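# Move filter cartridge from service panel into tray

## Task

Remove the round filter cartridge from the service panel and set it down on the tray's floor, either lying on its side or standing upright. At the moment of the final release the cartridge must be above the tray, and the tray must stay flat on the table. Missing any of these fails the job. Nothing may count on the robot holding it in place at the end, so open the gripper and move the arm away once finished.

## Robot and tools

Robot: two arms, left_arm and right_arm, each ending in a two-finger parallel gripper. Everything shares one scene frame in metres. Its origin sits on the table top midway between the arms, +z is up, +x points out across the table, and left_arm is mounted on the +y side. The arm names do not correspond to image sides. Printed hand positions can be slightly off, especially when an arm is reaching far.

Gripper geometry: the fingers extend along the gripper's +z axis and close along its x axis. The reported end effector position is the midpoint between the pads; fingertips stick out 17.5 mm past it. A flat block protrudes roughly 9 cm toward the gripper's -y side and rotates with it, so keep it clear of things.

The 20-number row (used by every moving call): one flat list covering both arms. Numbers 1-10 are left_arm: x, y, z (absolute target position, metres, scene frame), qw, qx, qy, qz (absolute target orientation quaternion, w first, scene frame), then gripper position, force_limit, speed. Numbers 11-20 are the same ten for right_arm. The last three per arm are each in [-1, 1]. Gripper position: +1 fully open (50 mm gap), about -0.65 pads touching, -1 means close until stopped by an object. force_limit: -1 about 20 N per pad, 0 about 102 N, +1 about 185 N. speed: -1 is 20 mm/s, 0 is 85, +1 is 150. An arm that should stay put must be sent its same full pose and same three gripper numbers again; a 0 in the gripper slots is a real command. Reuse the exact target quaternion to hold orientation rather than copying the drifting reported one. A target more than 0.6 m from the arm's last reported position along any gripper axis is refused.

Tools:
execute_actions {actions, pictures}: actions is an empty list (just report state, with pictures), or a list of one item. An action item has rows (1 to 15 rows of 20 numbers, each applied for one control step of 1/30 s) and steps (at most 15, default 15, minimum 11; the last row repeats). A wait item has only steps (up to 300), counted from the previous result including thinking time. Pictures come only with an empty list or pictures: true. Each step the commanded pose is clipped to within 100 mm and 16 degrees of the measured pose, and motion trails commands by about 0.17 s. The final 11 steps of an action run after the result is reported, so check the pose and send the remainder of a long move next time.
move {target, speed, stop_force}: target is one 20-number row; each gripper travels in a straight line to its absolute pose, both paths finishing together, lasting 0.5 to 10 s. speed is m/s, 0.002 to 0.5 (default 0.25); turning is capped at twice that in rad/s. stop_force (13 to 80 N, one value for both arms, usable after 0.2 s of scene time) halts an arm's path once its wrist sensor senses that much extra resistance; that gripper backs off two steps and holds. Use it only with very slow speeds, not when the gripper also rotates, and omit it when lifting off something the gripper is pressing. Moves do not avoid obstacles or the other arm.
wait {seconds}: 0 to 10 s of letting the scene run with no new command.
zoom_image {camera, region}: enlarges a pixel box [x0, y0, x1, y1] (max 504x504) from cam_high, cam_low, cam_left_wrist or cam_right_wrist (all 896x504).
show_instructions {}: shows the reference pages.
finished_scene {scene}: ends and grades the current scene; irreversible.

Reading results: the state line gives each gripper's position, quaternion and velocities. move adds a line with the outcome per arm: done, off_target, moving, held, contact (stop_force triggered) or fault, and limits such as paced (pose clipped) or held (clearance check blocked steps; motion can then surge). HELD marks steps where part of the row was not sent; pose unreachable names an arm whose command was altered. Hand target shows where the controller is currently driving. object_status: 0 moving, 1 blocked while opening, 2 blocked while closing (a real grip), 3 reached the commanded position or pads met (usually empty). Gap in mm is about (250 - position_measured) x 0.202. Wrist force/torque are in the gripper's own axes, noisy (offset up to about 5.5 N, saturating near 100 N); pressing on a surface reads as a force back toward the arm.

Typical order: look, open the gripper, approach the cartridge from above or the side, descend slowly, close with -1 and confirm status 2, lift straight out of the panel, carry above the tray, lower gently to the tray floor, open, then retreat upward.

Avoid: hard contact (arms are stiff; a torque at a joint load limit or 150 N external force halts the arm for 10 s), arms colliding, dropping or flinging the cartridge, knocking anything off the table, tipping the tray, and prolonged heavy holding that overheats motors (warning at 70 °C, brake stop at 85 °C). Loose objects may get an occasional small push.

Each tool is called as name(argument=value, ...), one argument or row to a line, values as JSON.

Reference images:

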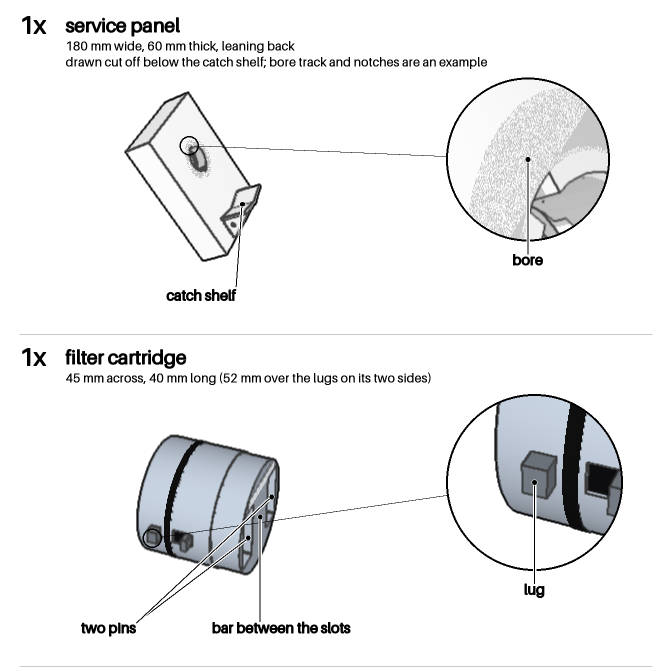

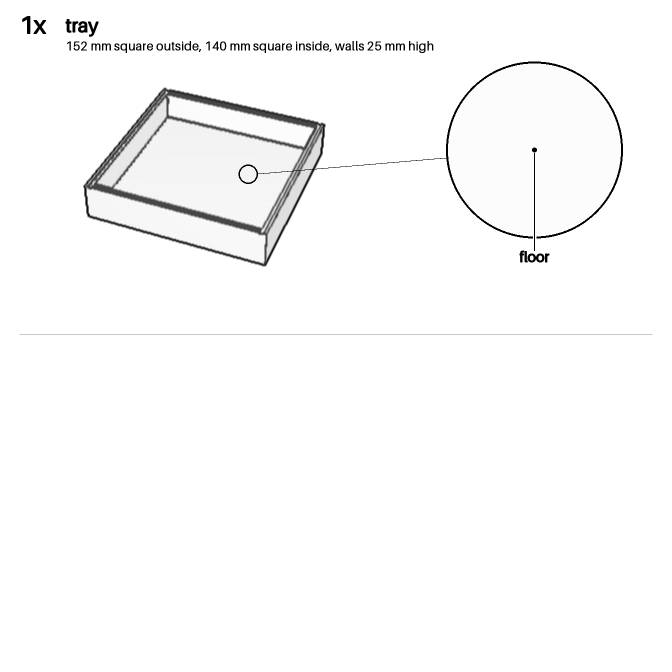

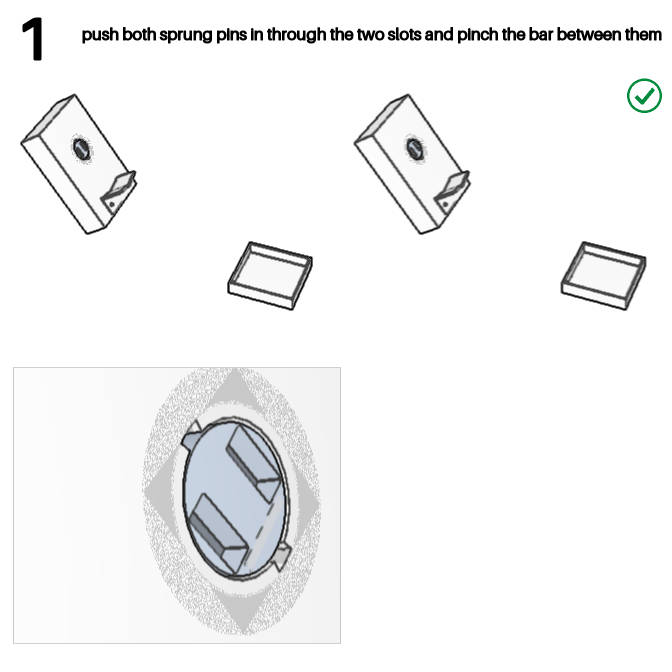

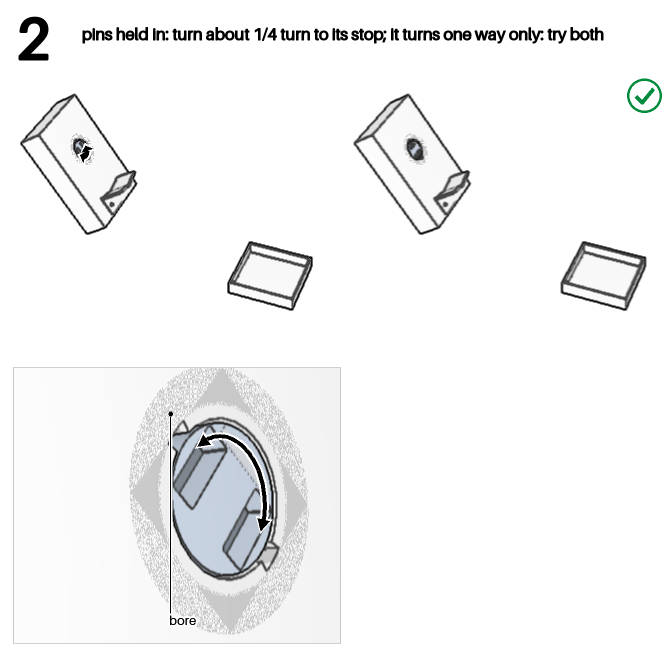

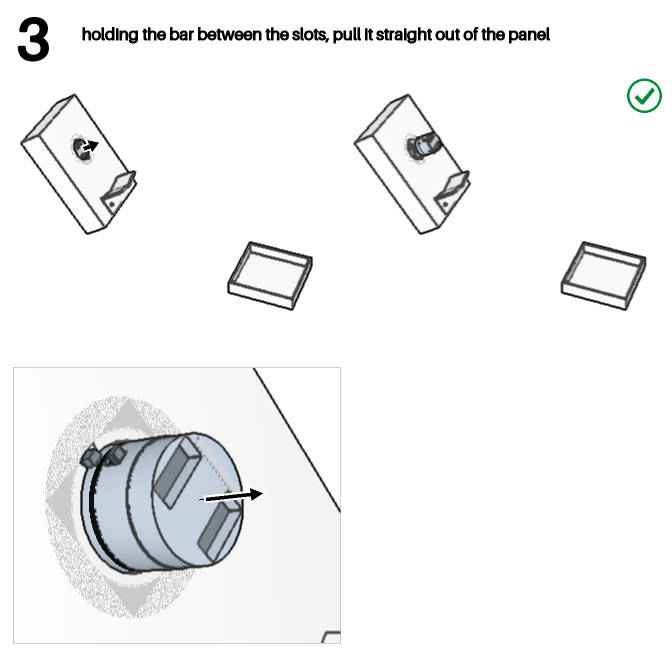

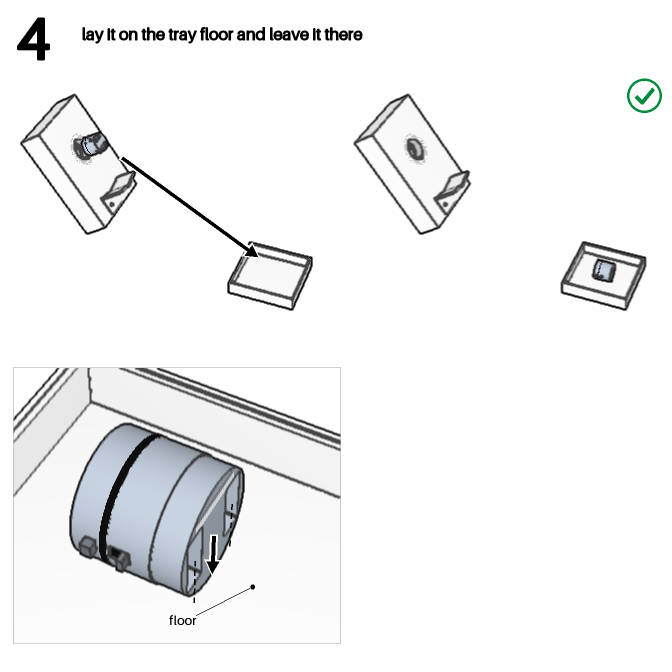

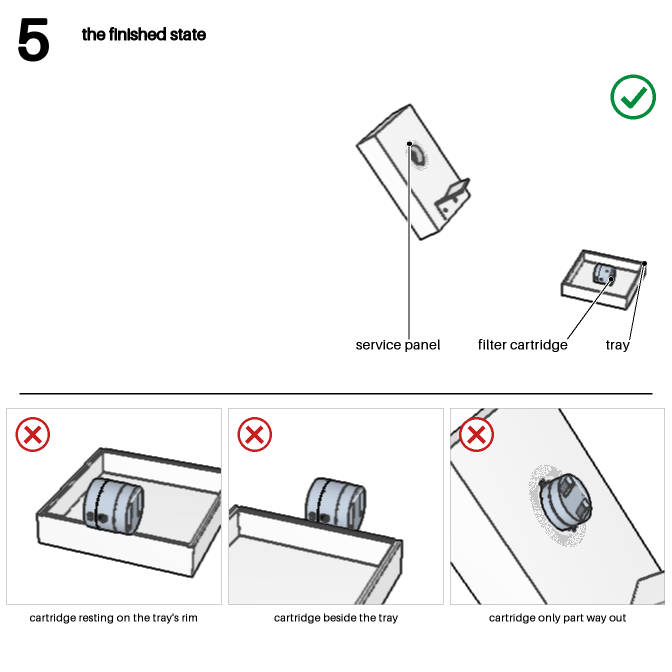

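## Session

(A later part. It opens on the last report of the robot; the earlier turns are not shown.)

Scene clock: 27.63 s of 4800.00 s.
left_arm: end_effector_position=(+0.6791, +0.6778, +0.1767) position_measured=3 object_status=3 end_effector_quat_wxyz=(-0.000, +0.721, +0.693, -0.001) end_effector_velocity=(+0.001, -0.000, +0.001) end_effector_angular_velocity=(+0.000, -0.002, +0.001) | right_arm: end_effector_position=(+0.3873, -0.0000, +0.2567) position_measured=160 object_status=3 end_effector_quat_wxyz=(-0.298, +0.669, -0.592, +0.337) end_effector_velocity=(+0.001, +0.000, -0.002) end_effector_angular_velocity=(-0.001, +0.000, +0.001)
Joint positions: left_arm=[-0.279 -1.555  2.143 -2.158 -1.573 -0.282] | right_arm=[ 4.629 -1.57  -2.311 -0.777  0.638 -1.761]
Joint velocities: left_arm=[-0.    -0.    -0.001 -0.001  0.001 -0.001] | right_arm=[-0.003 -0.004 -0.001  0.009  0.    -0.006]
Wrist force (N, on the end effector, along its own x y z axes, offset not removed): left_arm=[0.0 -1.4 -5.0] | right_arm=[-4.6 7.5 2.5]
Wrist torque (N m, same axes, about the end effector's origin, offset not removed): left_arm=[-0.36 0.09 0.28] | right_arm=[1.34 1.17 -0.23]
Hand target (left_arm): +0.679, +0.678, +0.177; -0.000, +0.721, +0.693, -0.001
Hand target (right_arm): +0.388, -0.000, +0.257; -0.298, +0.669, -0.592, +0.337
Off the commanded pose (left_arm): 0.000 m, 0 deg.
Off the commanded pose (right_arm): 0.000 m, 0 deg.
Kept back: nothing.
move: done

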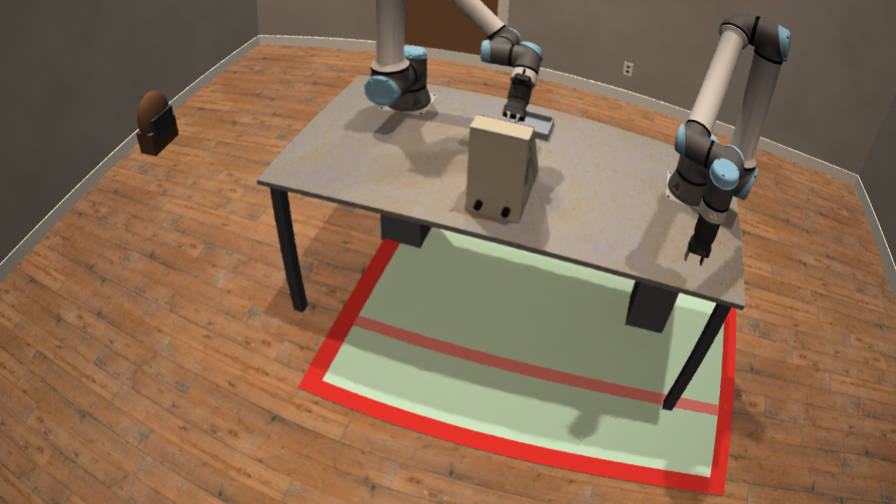

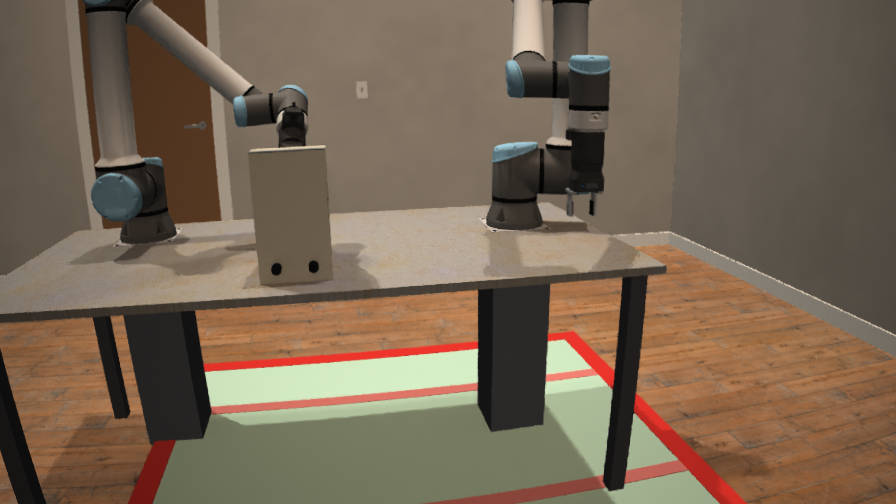

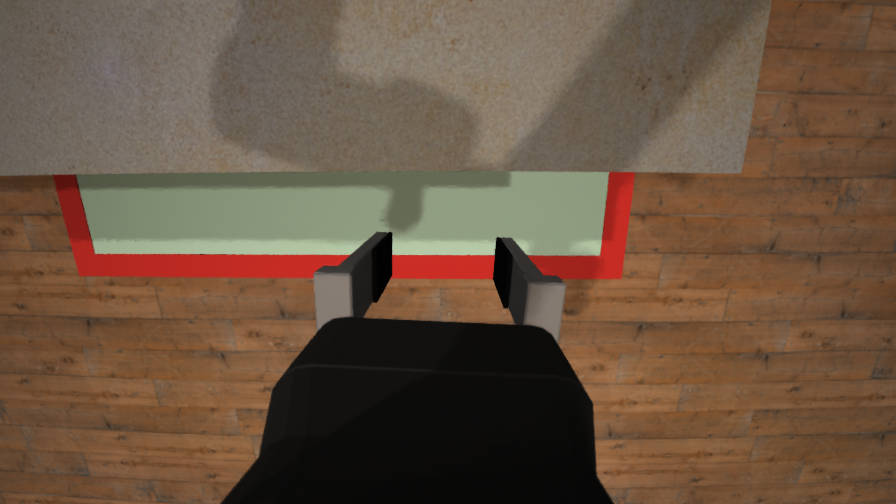

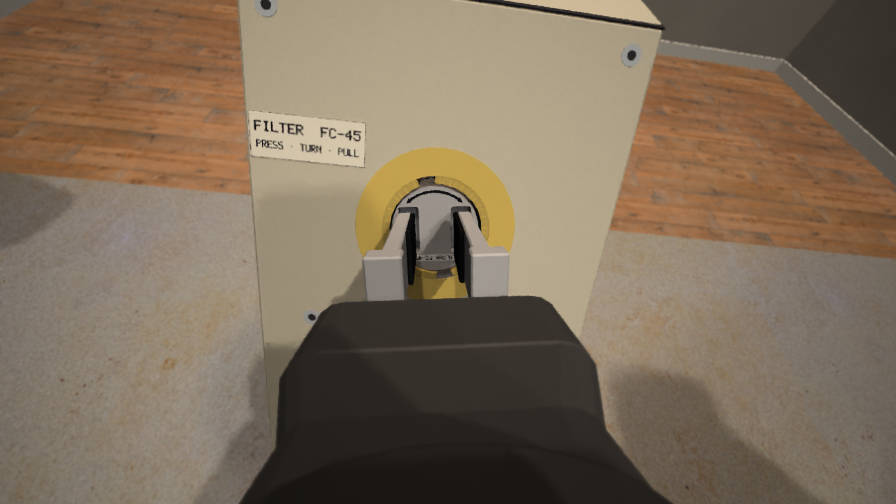

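move(
  target=[0.6791, 0.6778, 0.1767, 0.0, 0.721, 0.693, -0.001, 1, 0, 0, 0.39105, -0.00033, 0.25449, 0.2983, -0.6688, 0.5917, -0.3371, -0.064, -0.5, 0],
  speed=0.01,
  stop_force=15,
)

zoom_image(
  camera="cam_right_wrist",
  region=[393, 195, 477, 279],
)

Scene clock: 30.90 s of 4800.00 s.
left_arm: end_effector_position=(+0.6791, +0.6778, +0.1767) position_measured=3 object_status=3 end_effector_quat_wxyz=(-0.000, +0.721, +0.693, -0.001) end_effector_velocity=(-0.001, +0.000, -0.001) end_effector_angular_velocity=(+0.000, +0.001, +0.000) | right_arm: end_effector_position=(+0.3909, -0.0003, +0.2546) position_measured=162 object_status=3 end_effector_quat_wxyz=(-0.298, +0.669, -0.592, +0.337) end_effector_velocity=(+0.002, -0.000, -0.002) end_effector_angular_velocity=(-0.003, +0.000, +0.000)
Joint positions: left_arm=[-0.279 -1.555  2.143 -2.158 -1.573 -0.282] | right_arm=[ 4.622 -1.576 -2.312 -0.761  0.638 -1.772]
Joint velocities: left_arm=[ 0.     0.     0.001 -0.    -0.    -0.   ] | right_arm=[-0.004 -0.004 -0.     0.006  0.    -0.006]
Wrist force (N, on the end effector, along its own x y z axes, offset not removed): left_arm=[-2.4 -1.2 -1.4] | right_arm=[-0.3 2.8 1.2]
Wrist torque (N m, same axes, about the end effector's origin, offset not removed): left_arm=[-0.28 0.47 0.30] | right_arm=[0.42 0.19 -0.38]
Hand target (left_arm): +0.679, +0.678, +0.177; -0.000, +0.721, +0.693, -0.001
Hand target (right_arm): +0.391, -0.000, +0.254; -0.298, +0.669, -0.592, +0.337
Off the commanded pose (left_arm): 0.000 m, 0 deg.
Off the commanded pose (right_arm): 0.000 m, 0 deg.
Kept back: nothing.
move: done

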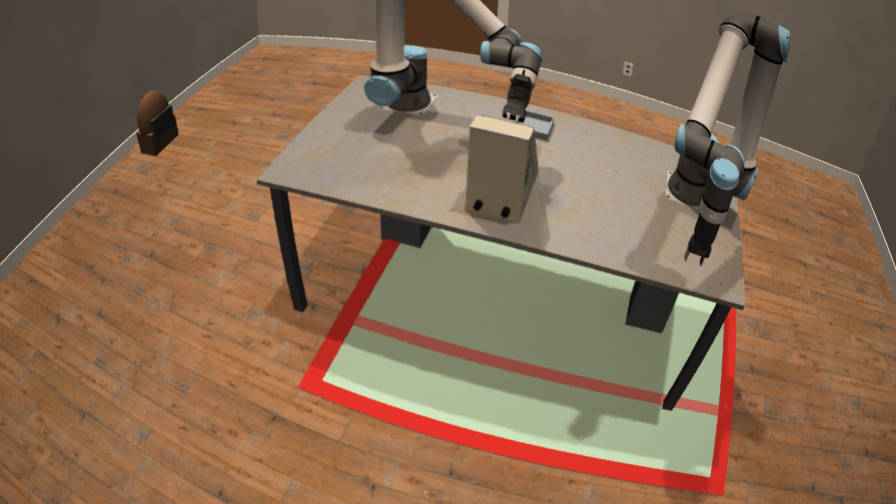

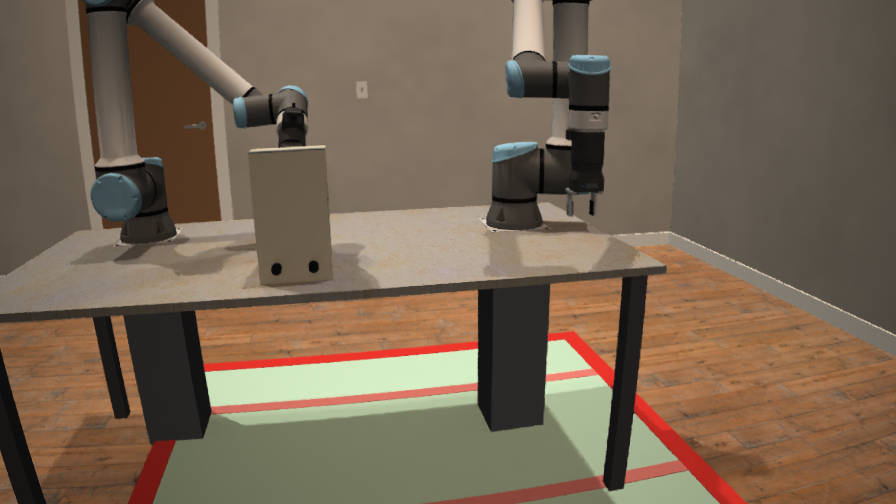

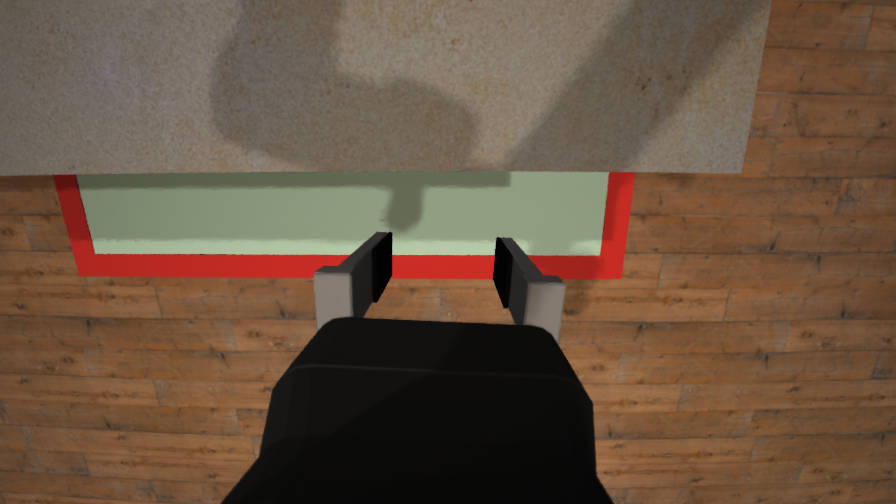

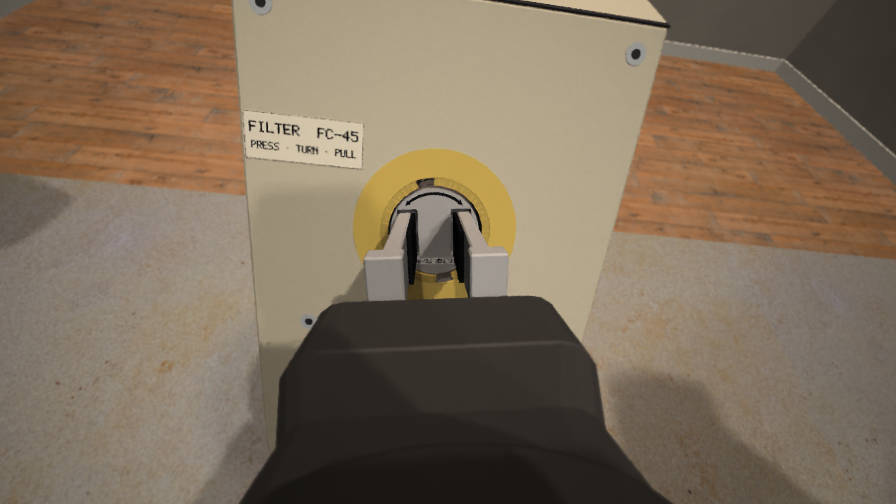

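Region (393, 195, 477, 279) of cam_right_wrist's 896x504 image, scaled by 6.000, with more detail than that image has.

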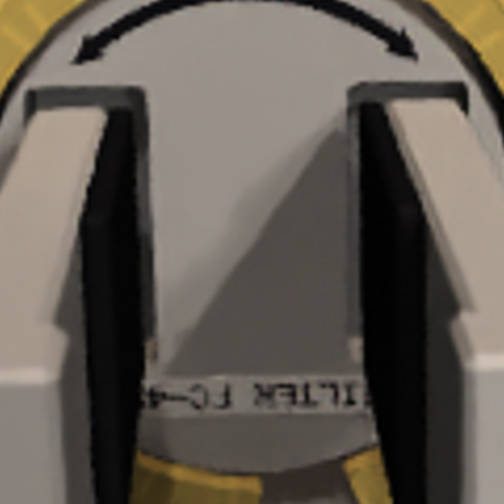

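move(
  target=[0.6791, 0.6778, 0.1767, 0.0, 0.721, 0.693, -0.001, 1, 0, 0, 0.40391, -0.00033, 0.24497, 0.2983, -0.6688, 0.5917, -0.3371, -0.064, -0.5, 0],
  speed=0.004,
  stop_force=20,
)

zoom_image(
  camera="cam_right_wrist",
  region=[372, 170, 498, 296],
)

Scene clock: 35.43 s of 4800.00 s.
left_arm: end_effector_position=(+0.6791, +0.6778, +0.1767) position_measured=3 object_status=3 end_effector_quat_wxyz=(-0.000, +0.721, +0.693, -0.001) end_effector_velocity=(-0.001, +0.001, -0.000) end_effector_angular_velocity=(+0.001, +0.001, +0.002) | right_arm: end_effector_position=(+0.4023, -0.0003, +0.2462) position_measured=162 object_status=3 end_effector_quat_wxyz=(-0.298, +0.669, -0.592, +0.337) end_effector_velocity=(-0.001, -0.000, -0.000) end_effector_angular_velocity=(-0.002, +0.000, -0.001)
Joint positions: left_arm=[-0.279 -1.555  2.143 -2.158 -1.573 -0.282] | right_arm=[ 4.601 -1.602 -2.314 -0.705  0.64  -1.807]
Joint velocities: left_arm=[ 0.    -0.001  0.001  0.001  0.    -0.002] | right_arm=[ 0.001  0.001  0.    -0.006  0.     0.004]
Wrist force (N, on the end effector, along its own x y z axes, offset not removed): left_arm=[0.2 -2.5 -5.7] | right_arm=[9.3 -1.9 -45.5]
Wrist torque (N m, same axes, about the end effector's origin, offset not removed): left_arm=[-0.71 -0.05 0.28] | right_arm=[0.77 1.38 -0.18]
Hand target (left_arm): +0.679, +0.678, +0.177; -0.000, +0.721, +0.693, -0.001
Hand target (right_arm): +0.402, -0.000, +0.246; -0.298, +0.669, -0.592, +0.337
Off the commanded pose (left_arm): 0.000 m, 0 deg.
Off the commanded pose (right_arm): 0.002 m, 0 deg.
Kept back: nothing.
move: contact (right_arm)

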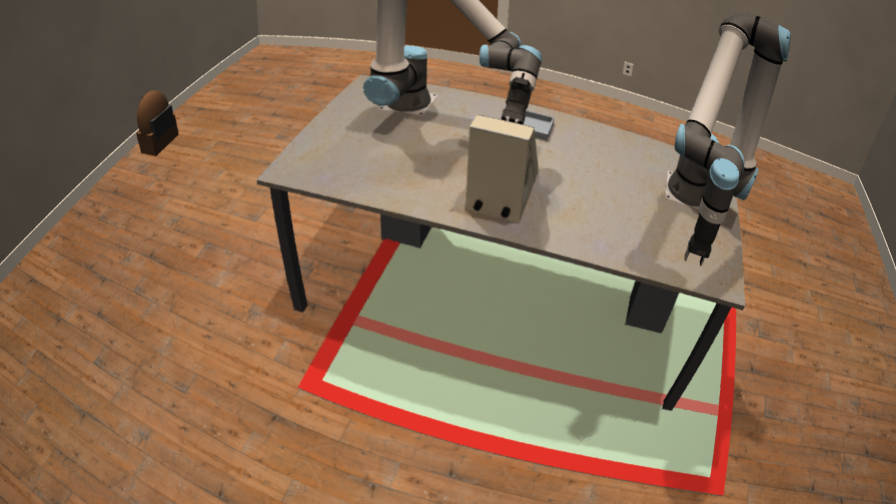

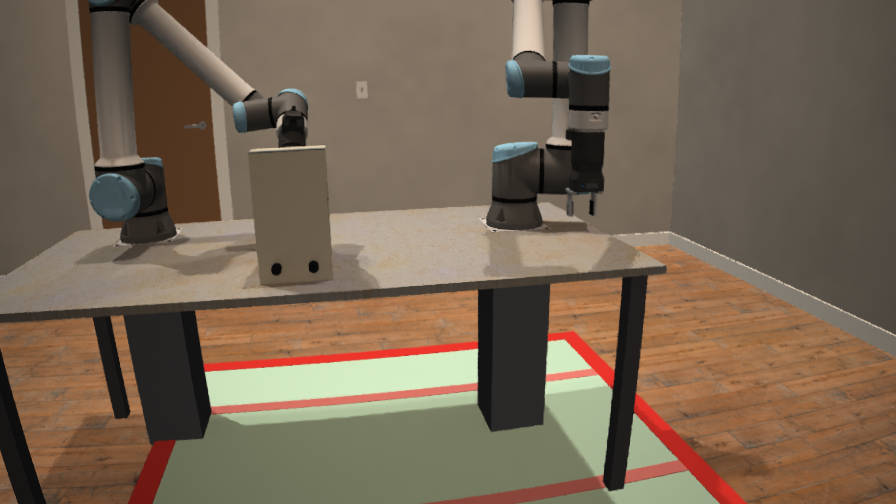

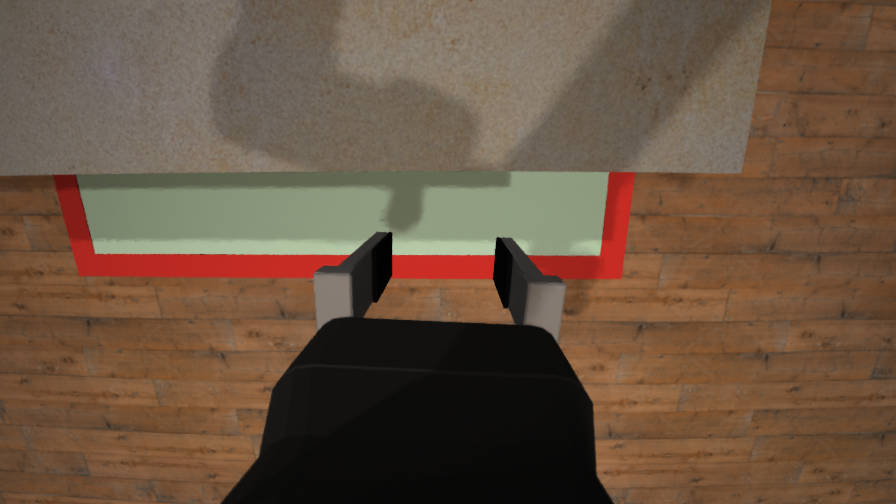

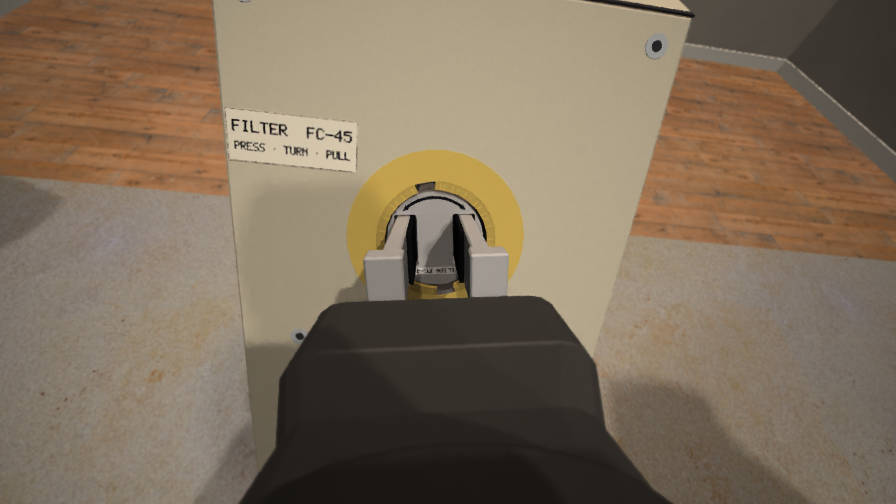

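Region (372, 170, 498, 296) of cam_right_wrist's 896x504 image, scaled by 4.000, with more detail than that image has.

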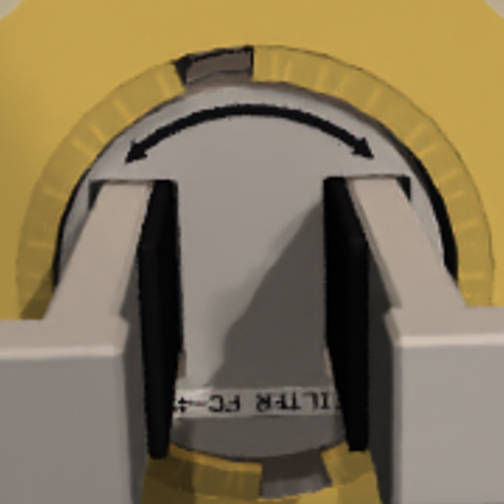

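execute_actions(
  actions=[
    {"rows": [[0.6791, 0.6778, 0.1767, 0.0, 0.721, 0.693, -0.001, 1, 0, 0, 0.40195, -0.00033, 0.24642, 0.2983, -0.6688, 0.5917, -0.3371, -0.064, -0.5, 0]], "steps": 15},
  ],
)

execute_actions(
  actions=[
    {"steps": 20},
  ],
)

Scene clock: 36.10 s of 4800.00 s.
left_arm: end_effector_position=(+0.6791, +0.6778, +0.1767) position_measured=3 object_status=3 end_effector_quat_wxyz=(-0.000, +0.721, +0.693, -0.001) end_effector_velocity=(-0.000, +0.000, +0.000) end_effector_angular_velocity=(+0.000, -0.001, -0.000) | right_arm: end_effector_position=(+0.4021, -0.0004, +0.2463) position_measured=162 object_status=3 end_effector_quat_wxyz=(-0.298, +0.669, -0.592, +0.337) end_effector_velocity=(-0.001, -0.001, -0.000) end_effector_angular_velocity=(-0.002, +0.000, -0.000)
Joint positions: left_arm=[-0.279 -1.555  2.143 -2.158 -1.573 -0.282] | right_arm=[ 4.602 -1.601 -2.314 -0.706  0.64  -1.806]
Joint velocities: left_arm=[ 0.    -0.001  0.    -0.     0.     0.001] | right_arm=[ 0.001  0.001 -0.    -0.005  0.     0.002]
Wrist force (N, on the end effector, along its own x y z axes, offset not removed): left_arm=[1.6 -0.2 -4.1] | right_arm=[-5.4 -3.5 -12.7]
Wrist torque (N m, same axes, about the end effector's origin, offset not removed): left_arm=[-0.15 -0.15 0.21] | right_arm=[-0.06 0.82 -0.25]
Steps of this call (steps 1 to 16: nothing new was sent; steps 17 to 20: the first 4 steps of this action). Readings (end_effector_position | what the end effector reports):
17: left_arm (+0.6791, +0.6778, +0.1767) | right_arm (+0.4022, -0.0003, +0.2463) | left_arm position_measured=3 object_status=3 | right_arm position_measured=162 object_status=3
18: left_arm (+0.6791, +0.6778, +0.1767) | right_arm (+0.4021, -0.0003, +0.2463) | left_arm position_measured=3 object_status=3 | right_arm position_measured=162 object_status=3
20: the state above

Scene clock: 36.77 s of 4800.00 s.
left_arm: end_effector_position=(+0.6791, +0.6778, +0.1767) position_measured=3 object_status=3 end_effector_quat_wxyz=(-0.000, +0.721, +0.693, -0.001) end_effector_velocity=(-0.000, +0.000, -0.001) end_effector_angular_velocity=(+0.002, +0.001, -0.002) | right_arm: end_effector_position=(+0.4019, -0.0004, +0.2464) position_measured=162 object_status=3 end_effector_quat_wxyz=(-0.298, +0.669, -0.592, +0.337) end_effector_velocity=(+0.000, +0.000, -0.000) end_effector_angular_velocity=(-0.001, +0.000, -0.000)
Joint positions: left_arm=[-0.279 -1.555  2.143 -2.158 -1.573 -0.282] | right_arm=[ 4.602 -1.601 -2.314 -0.707  0.64  -1.806]
Joint velocities: left_arm=[-0.     0.     0.001  0.001  0.001  0.002] | right_arm=[-0.    -0.001  0.    -0.    -0.     0.   ]
Wrist force (N, on the end effector, along its own x y z axes, offset not removed): left_arm=[-0.4 0.6 -3.8] | right_arm=[-1.0 5.4 -4.2]
Wrist torque (N m, same axes, about the end effector's origin, offset not removed): left_arm=[0.00 0.15 0.22] | right_arm=[1.28 0.13 -0.31]
Hand target (left_arm): +0.679, +0.678, +0.177; -0.000, +0.721, +0.693, -0.001
Hand target (right_arm): +0.402, -0.000, +0.246; -0.298, +0.669, -0.592, +0.337
Off the commanded pose (left_arm): 0.000 m, 0 deg.
Off the commanded pose (right_arm): 0.000 m, 0 deg.
Kept back: nothing.
Steps of this call (steps 1 to 11: the last 11 steps of your previous action; steps 12 to 20: nothing new was sent). Readings (end_effector_position | what the end effector reports):
1: left_arm (+0.6791, +0.6778, +0.1767) | right_arm (+0.4020, -0.0004, +0.2463) | left_arm position_measured=3 object_status=3 | right_arm position_measured=162 object_status=3
2: left_arm (+0.6791, +0.6778, +0.1767) | right_arm (+0.4020, -0.0004, +0.2463) | left_arm position_measured=3 object_status=3 | right_arm position_measured=162 object_status=3
4: left_arm (+0.6791, +0.6778, +0.1767) | right_arm (+0.4020, -0.0004, +0.2463) | left_arm position_measured=3 object_status=3 | right_arm position_measured=162 object_status=3
8: left_arm (+0.6791, +0.6778, +0.1767) | right_arm (+0.4020, -0.0004, +0.2463) | left_arm position_measured=3 object_status=3 | right_arm position_measured=162 object_status=3
20: the state above

execute_actions(
  actions=[
    {"rows": [[0.6791, 0.6778, 0.1767, 0.0, 0.721, 0.693, -0.001, 1, 0, 0, 0.40195, -0.00033, 0.24642, 0.3012, -0.6636, 0.5975, -0.3345, -0.064, -0.5, 0],[0.6791, 0.6778, 0.1767, 0.0, 0.721, 0.693, -0.001, 1, 0, 0, 0.40195, -0.00033, 0.24642, 0.3012, -0.6636, 0.5975, -0.3345, -0.064, -0.5, 0],[0.6791, 0.6778, 0.1767, 0.0, 0.721, 0.693, -0.001, 1, 0, 0, 0.40195, -0.00033, 0.24642, 0.3012, -0.6636, 0.5975, -0.3345, -0.064, -0.5, 0],[0.6791, 0.6778, 0.1767, 0.0, 0.721, 0.693, -0.001, 1, 0, 0, 0.40195, -0.00033, 0.24642, 0.3041, -0.6583, 0.6032, -0.3318, -0.064, -0.5, 0],[0.6791, 0.6778, 0.1767, 0.0, 0.721, 0.693, -0.001, 1, 0, 0, 0.40195, -0.00033, 0.24642, 0.3041, -0.6583, 0.6032, -0.3318, -0.064, -0.5, 0],[0.6791, 0.6778, 0.1767, 0.0, 0.721, 0.693, -0.001, 1, 0, 0, 0.40195, -0.00033, 0.24642, 0.3041, -0.6583, 0.6032, -0.3318, -0.064, -0.5, 0],[0.6791, 0.6778, 0.1767, 0.0, 0.721, 0.693, -0.001, 1, 0, 0, 0.40195, -0.00033, 0.24642, 0.3070, -0.6530, 0.6090, -0.3292, -0.064, -0.5, 0]], "steps": 15},
  ],
)

execute_actions(
  actions=[
    {"steps": 18},
  ],
)

Scene clock: 39.37 s of 4800.00 s.
left_arm: end_effector_position=(+0.6791, +0.6778, +0.1767) position_measured=3 object_status=3 end_effector_quat_wxyz=(-0.000, +0.721, +0.693, -0.001) end_effector_velocity=(-0.000, -0.000, -0.001) end_effector_angular_velocity=(-0.000, +0.001, -0.001) | right_arm: end_effector_position=(+0.4020, -0.0004, +0.2466) position_measured=162 object_status=3 end_effector_quat_wxyz=(-0.300, +0.666, -0.595, +0.336) end_effector_velocity=(+0.000, -0.000, +0.000) end_effector_angular_velocity=(+0.078, -0.000, -0.057)
Joint positions: left_arm=[-0.279 -1.555  2.143 -2.158 -1.573 -0.282] | right_arm=[ 4.602 -1.601 -2.314 -0.707  0.64  -1.797]
Joint velocities: left_arm=[-0.     0.     0.001 -0.    -0.001  0.001] | right_arm=[ 0.    -0.003  0.003 -0.001 -0.     0.097]
Wrist force (N, on the end effector, along its own x y z axes, offset not removed): left_arm=[0.4 -1.3 -5.7] | right_arm=[-1.7 -0.8 -4.9]
Wrist torque (N m, same axes, about the end effector's origin, offset not removed): left_arm=[-0.27 0.02 0.20] | right_arm=[-0.03 0.18 -0.32]
Steps of this call (steps 1 to 74: nothing new was sent; steps 75 to 78: the first 4 steps of this action). Readings (end_effector_position | what the end effector reports):
75: left_arm (+0.6791, +0.6778, +0.1767) | right_arm (+0.4020, -0.0003, +0.2464) | left_arm position_measured=3 object_status=3 | right_arm position_measured=162 object_status=3
76: left_arm (+0.6791, +0.6778, +0.1767) | right_arm (+0.4020, -0.0003, +0.2465) | left_arm position_measured=3 object_status=3 | right_arm position_measured=162 object_status=3
78: the state above

Scene clock: 39.97 s of 4800.00 s.
left_arm: end_effector_position=(+0.6791, +0.6778, +0.1767) position_measured=3 object_status=3 end_effector_quat_wxyz=(-0.000, +0.721, +0.693, -0.001) end_effector_velocity=(+0.001, +0.000, +0.001) end_effector_angular_velocity=(-0.000, -0.003, +0.001) | right_arm: end_effector_position=(+0.4019, -0.0003, +0.2464) position_measured=162 object_status=3 end_effector_quat_wxyz=(-0.307, +0.653, -0.609, +0.329) end_effector_velocity=(-0.000, +0.000, -0.000) end_effector_angular_velocity=(+0.002, -0.000, -0.002)
Joint positions: left_arm=[-0.279 -1.555  2.143 -2.158 -1.573 -0.282] | right_arm=[ 4.602 -1.603 -2.312 -0.707  0.64  -1.753]
Joint velocities: left_arm=[ 0.001 -0.001 -0.001 -0.001  0.001 -0.001] | right_arm=[ 0.001 -0.     0.    -0.001 -0.001  0.004]
Wrist force (N, on the end effector, along its own x y z axes, offset not removed): left_arm=[0.2 -1.7 -4.4] | right_arm=[-10.5 -1.5 -8.7]
Wrist torque (N m, same axes, about the end effector's origin, offset not removed): left_arm=[-0.40 -0.05 0.16] | right_arm=[-0.26 1.61 -0.30]
Hand target (left_arm): +0.679, +0.678, +0.177; -0.000, +0.721, +0.693, -0.001
Hand target (right_arm): +0.402, -0.000, +0.246; -0.307, +0.653, -0.609, +0.329
Off the commanded pose (left_arm): 0.000 m, 0 deg.
Off the commanded pose (right_arm): 0.000 m, 0 deg.
Kept back: nothing.
Steps of this call (steps 1 to 11: the last 11 steps of your previous action; steps 12 to 18: nothing new was sent). Readings (end_effector_position | what the end effector reports):
1: left_arm (+0.6791, +0.6778, +0.1767) | right_arm (+0.4020, -0.0004, +0.2466) | left_arm position_measured=3 object_status=3 | right_arm position_measured=162 object_status=3
2: left_arm (+0.6791, +0.6778, +0.1767) | right_arm (+0.4020, -0.0004, +0.2466) | left_arm position_measured=3 object_status=3 | right_arm position_measured=162 object_status=3
4: left_arm (+0.6791, +0.6778, +0.1767) | right_arm (+0.4020, -0.0004, +0.2466) | left_arm position_measured=3 object_status=3 | right_arm position_measured=162 object_status=3
8: left_arm (+0.6791, +0.6778, +0.1767) | right_arm (+0.4020, -0.0003, +0.2465) | left_arm position_measured=3 object_status=3 | right_arm position_measured=162 object_status=3
18: the state above

execute_actions(
  actions=[
    {"rows": [[0.6791, 0.6778, 0.1767, 0.0, 0.721, 0.693, -0.001, 1, 0, 0, 0.40195, -0.00033, 0.24642, 0.3098, -0.6477, 0.6146, -0.3265, -0.064, -0.5, 0],[0.6791, 0.6778, 0.1767, 0.0, 0.721, 0.693, -0.001, 1, 0, 0, 0.40195, -0.00033, 0.24642, 0.3098, -0.6477, 0.6146, -0.3265, -0.064, -0.5, 0],[0.6791, 0.6778, 0.1767, 0.0, 0.721, 0.693, -0.001, 1, 0, 0, 0.40195, -0.00033, 0.24642, 0.3098, -0.6477, 0.6146, -0.3265, -0.064, -0.5, 0],[0.6791, 0.6778, 0.1767, 0.0, 0.721, 0.693, -0.001, 1, 0, 0, 0.40195, -0.00033, 0.24642, 0.3098, -0.6477, 0.6146, -0.3265, -0.064, -0.5, 0],[0.6791, 0.6778, 0.1767, 0.0, 0.721, 0.693, -0.001, 1, 0, 0, 0.40195, -0.00033, 0.24642, 0.3127, -0.6423, 0.6203, -0.3238, -0.064, -0.5, 0]], "steps": 12},
  ],
)

execute_actions(
  actions=[
    {"steps": 18},
  ],
)

Scene clock: 40.87 s of 4800.00 s.
left_arm: end_effector_position=(+0.6791, +0.6778, +0.1767) position_measured=3 object_status=3 end_effector_quat_wxyz=(-0.000, +0.721, +0.693, -0.001) end_effector_velocity=(+0.001, +0.000, -0.000) end_effector_angular_velocity=(+0.000, +0.000, -0.001) | right_arm: end_effector_position=(+0.4020, -0.0003, +0.2464) position_measured=162 object_status=3 end_effector_quat_wxyz=(-0.307, +0.653, -0.609, +0.329) end_effector_velocity=(+0.000, +0.000, -0.000) end_effector_angular_velocity=(+0.018, -0.000, -0.013)
Joint positions: left_arm=[-0.279 -1.555  2.143 -2.158 -1.573 -0.282] | right_arm=[ 4.602 -1.603 -2.312 -0.707  0.64  -1.752]
Joint velocities: left_arm=[ 0.     0.001 -0.001  0.     0.     0.001] | right_arm=[-0.    -0.002  0.001  0.001 -0.     0.022]
Wrist force (N, on the end effector, along its own x y z axes, offset not removed): left_arm=[-0.8 -0.1 -4.3] | right_arm=[-7.5 0.4 -7.3]
Wrist torque (N m, same axes, about the end effector's origin, offset not removed): left_arm=[-0.17 0.23 0.23] | right_arm=[0.09 1.20 -0.19]
Steps of this call (steps 1 to 26: nothing new was sent; step 27: the first step of this action). Readings (end_effector_position | what the end effector reports):
27: the state above

Scene clock: 41.47 s of 4800.00 s.
left_arm: end_effector_position=(+0.6791, +0.6778, +0.1767) position_measured=3 object_status=3 end_effector_quat_wxyz=(-0.000, +0.721, +0.693, -0.001) end_effector_velocity=(+0.002, +0.000, +0.001) end_effector_angular_velocity=(-0.000, -0.004, -0.001) | right_arm: end_effector_position=(+0.4020, -0.0003, +0.2465) position_measured=162 object_status=3 end_effector_quat_wxyz=(-0.313, +0.642, -0.620, +0.324) end_effector_velocity=(+0.000, -0.000, +0.000) end_effector_angular_velocity=(+0.003, -0.000, -0.002)
Joint positions: left_arm=[-0.279 -1.555  2.143 -2.158 -1.573 -0.282] | right_arm=[ 4.602 -1.604 -2.311 -0.707  0.64  -1.718]
Joint velocities: left_arm=[ 0.    -0.    -0.002 -0.001  0.001  0.001] | right_arm=[-0.     0.     0.    -0.    -0.     0.004]
Wrist force (N, on the end effector, along its own x y z axes, offset not removed): left_arm=[1.3 -3.1 -5.3] | right_arm=[-1.1 -11.8 3.7]
Wrist torque (N m, same axes, about the end effector's origin, offset not removed): left_arm=[-0.68 -0.15 0.17] | right_arm=[0.54 0.25 -0.65]
Hand target (left_arm): +0.679, +0.678, +0.177; -0.000, +0.721, +0.693, -0.001
Hand target (right_arm): +0.402, -0.000, +0.246; -0.313, +0.642, -0.620, +0.324
Off the commanded pose (left_arm): 0.000 m, 0 deg.
Off the commanded pose (right_arm): 0.000 m, 0 deg.
Kept back: nothing.
Steps of this call (steps 1 to 11: the last 11 steps of your previous action; steps 12 to 18: nothing new was sent). Readings (end_effector_position | what the end effector reports):
1: left_arm (+0.6791, +0.6778, +0.1767) | right_arm (+0.4020, -0.0003, +0.2464) | left_arm position_measured=3 object_status=3 | right_arm position_measured=162 object_status=3
2: left_arm (+0.6791, +0.6778, +0.1767) | right_arm (+0.4020, -0.0003, +0.2464) | left_arm position_measured=3 object_status=3 | right_arm position_measured=162 object_status=3
4: left_arm (+0.6791, +0.6778, +0.1767) | right_arm (+0.4020, -0.0004, +0.2464) | left_arm position_measured=3 object_status=3 | right_arm position_measured=162 object_status=3
8: left_arm (+0.6791, +0.6778, +0.1767) | right_arm (+0.4020, -0.0004, +0.2464) | left_arm position_measured=3 object_status=3 | right_arm position_measured=162 object_status=3
18: the state above

execute_actions(
  actions=[
    {"rows": [[0.6791, 0.6778, 0.1767, 0.0, 0.721, 0.693, -0.001, 1, 0, 0, 0.40195, -0.00033, 0.24642, 0.3141, -0.6396, 0.6231, -0.3224, -0.064, -0.5, 0],[0.6791, 0.6778, 0.1767, 0.0, 0.721, 0.693, -0.001, 1, 0, 0, 0.40195, -0.00033, 0.24642, 0.3141, -0.6396, 0.6231, -0.3224, -0.064, -0.5, 0],[0.6791, 0.6778, 0.1767, 0.0, 0.721, 0.693, -0.001, 1, 0, 0, 0.40195, -0.00033, 0.24642, 0.3141, -0.6396, 0.6231, -0.3224, -0.064, -0.5, 0],[0.6791, 0.6778, 0.1767, 0.0, 0.721, 0.693, -0.001, 1, 0, 0, 0.40195, -0.00033, 0.24642, 0.3155, -0.6369, 0.6258, -0.3210, -0.064, -0.5, 0]], "steps": 12},
  ],
)

execute_actions(
  actions=[
    {"steps": 18},
  ],
  pictures=true,
)

zoom_image(
  camera="cam_right_wrist",
  region=[372, 170, 498, 296],
)

Scene clock: 42.30 s of 4800.00 s.
left_arm: end_effector_position=(+0.6791, +0.6778, +0.1767) position_measured=3 object_status=3 end_effector_quat_wxyz=(-0.000, +0.721, +0.693, -0.001) end_effector_velocity=(+0.000, -0.000, -0.001) end_effector_angular_velocity=(+0.001, +0.001, +0.001) | right_arm: end_effector_position=(+0.4020, -0.0003, +0.2464) position_measured=162 object_status=3 end_effector_quat_wxyz=(-0.313, +0.642, -0.620, +0.324) end_effector_velocity=(-0.000, +0.000, -0.000) end_effector_angular_velocity=(+0.012, +0.000, -0.008)
Joint positions: left_arm=[-0.279 -1.555  2.143 -2.158 -1.573 -0.282] | right_arm=[ 4.602 -1.604 -2.311 -0.707  0.64  -1.717]
Joint velocities: left_arm=[-0.001  0.001  0.    -0.001  0.    -0.002] | right_arm=[ 0.001 -0.    -0.     0.     0.     0.014]
Wrist force (N, on the end effector, along its own x y z axes, offset not removed): left_arm=[-2.4 -2.2 -6.8] | right_arm=[-1.1 -5.5 1.5]
Wrist torque (N m, same axes, about the end effector's origin, offset not removed): left_arm=[-0.53 0.45 0.31] | right_arm=[1.94 -0.11 -0.82]
Steps of this call (steps 1 to 24: nothing new was sent; step 25: the first step of this action). Readings (end_effector_position | what the end effector reports):
25: the state above

Scene clock: 42.90 s of 4800.00 s.
left_arm: end_effector_position=(+0.6791, +0.6778, +0.1767) position_measured=3 object_status=3 end_effector_quat_wxyz=(-0.000, +0.721, +0.693, -0.001) end_effector_velocity=(+0.001, +0.000, +0.000) end_effector_angular_velocity=(+0.000, -0.002, -0.001) | right_arm: end_effector_position=(+0.4020, -0.0004, +0.2464) position_measured=162 object_status=3 end_effector_quat_wxyz=(-0.315, +0.637, -0.626, +0.321) end_effector_velocity=(+0.000, -0.000, -0.001) end_effector_angular_velocity=(+0.001, +0.000, -0.002)
Joint positions: left_arm=[-0.279 -1.555  2.143 -2.158 -1.573 -0.282] | right_arm=[ 4.602 -1.605 -2.31  -0.707  0.64  -1.7  ]
Joint velocities: left_arm=[ 0.     0.    -0.    -0.002  0.001  0.001] | right_arm=[-0.    -0.001 -0.    -0.     0.     0.002]
Wrist force (N, on the end effector, along its own x y z axes, offset not removed): left_arm=[1.3 -1.2 -3.0] | right_arm=[2.2 -12.2 3.3]
Wrist torque (N m, same axes, about the end effector's origin, offset not removed): left_arm=[-0.43 -0.07 0.21] | right_arm=[2.34 -0.74 -2.46]
Hand target (left_arm): +0.679, +0.678, +0.177; -0.000, +0.721, +0.693, -0.001
Hand target (right_arm): +0.402, -0.000, +0.246; -0.316, +0.637, -0.626, +0.321
Off the commanded pose (left_arm): 0.000 m, 0 deg.
Off the commanded pose (right_arm): 0.000 m, 0 deg.
Kept back: nothing.
Steps of this call (steps 1 to 11: the last 11 steps of your previous action; steps 12 to 18: nothing new was sent). Readings (end_effector_position | what the end effector reports):
1: left_arm (+0.6791, +0.6778, +0.1767) | right_arm (+0.4020, -0.0003, +0.2464) | left_arm position_measured=3 object_status=3 | right_arm position_measured=162 object_status=3
2: left_arm (+0.6791, +0.6778, +0.1767) | right_arm (+0.4020, -0.0003, +0.2464) | left_arm position_measured=3 object_status=3 | right_arm position_measured=162 object_status=3
4: left_arm (+0.6791, +0.6778, +0.1767) | right_arm (+0.4020, -0.0003, +0.2464) | left_arm position_measured=3 object_status=3 | right_arm position_measured=162 object_status=3
8: left_arm (+0.6791, +0.6778, +0.1767) | right_arm (+0.4020, -0.0004, +0.2464) | left_arm position_measured=3 object_status=3 | right_arm position_measured=162 object_status=3
18: the state above

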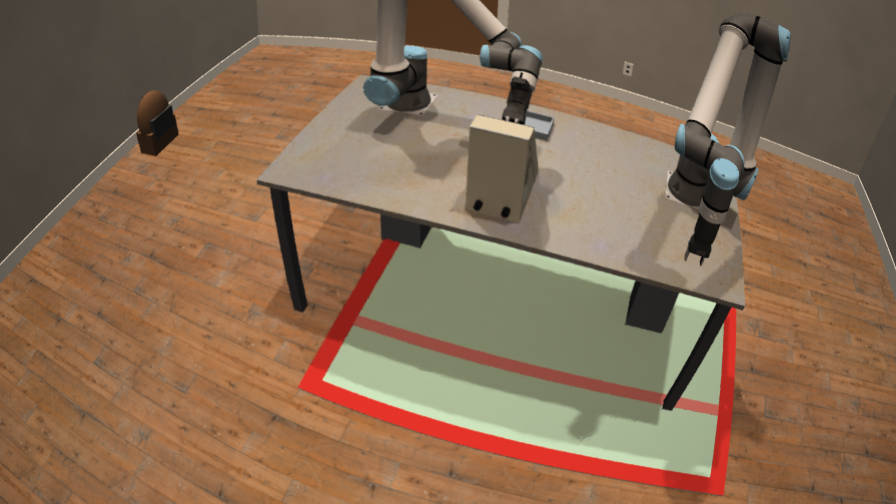

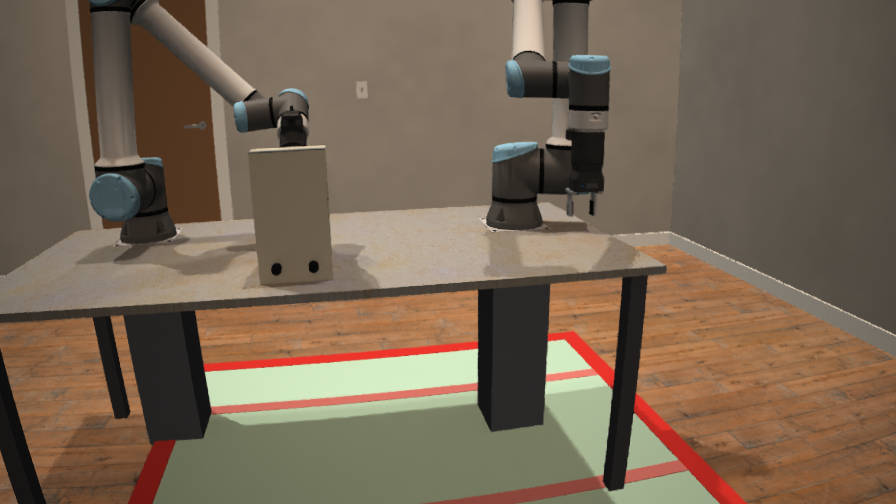

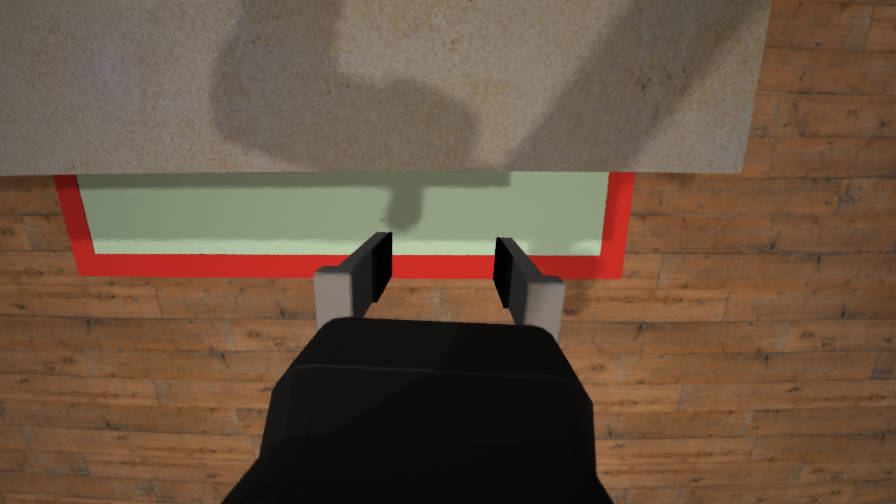

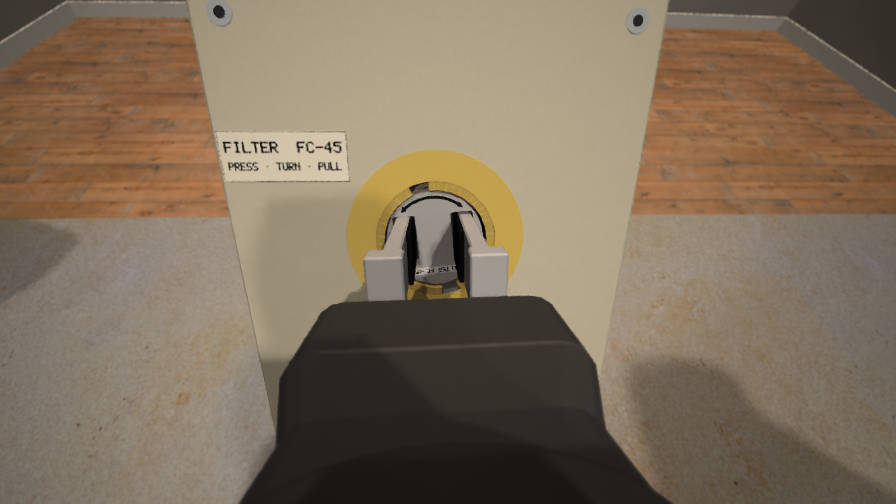

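Region (372, 170, 498, 296) of cam_right_wrist's 896x504 image, scaled by 4.000, with more detail than that image has.

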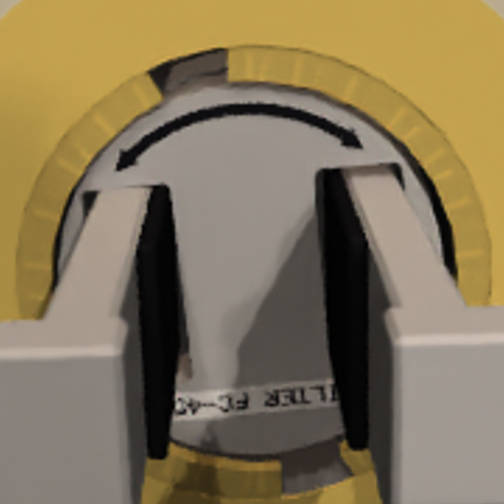

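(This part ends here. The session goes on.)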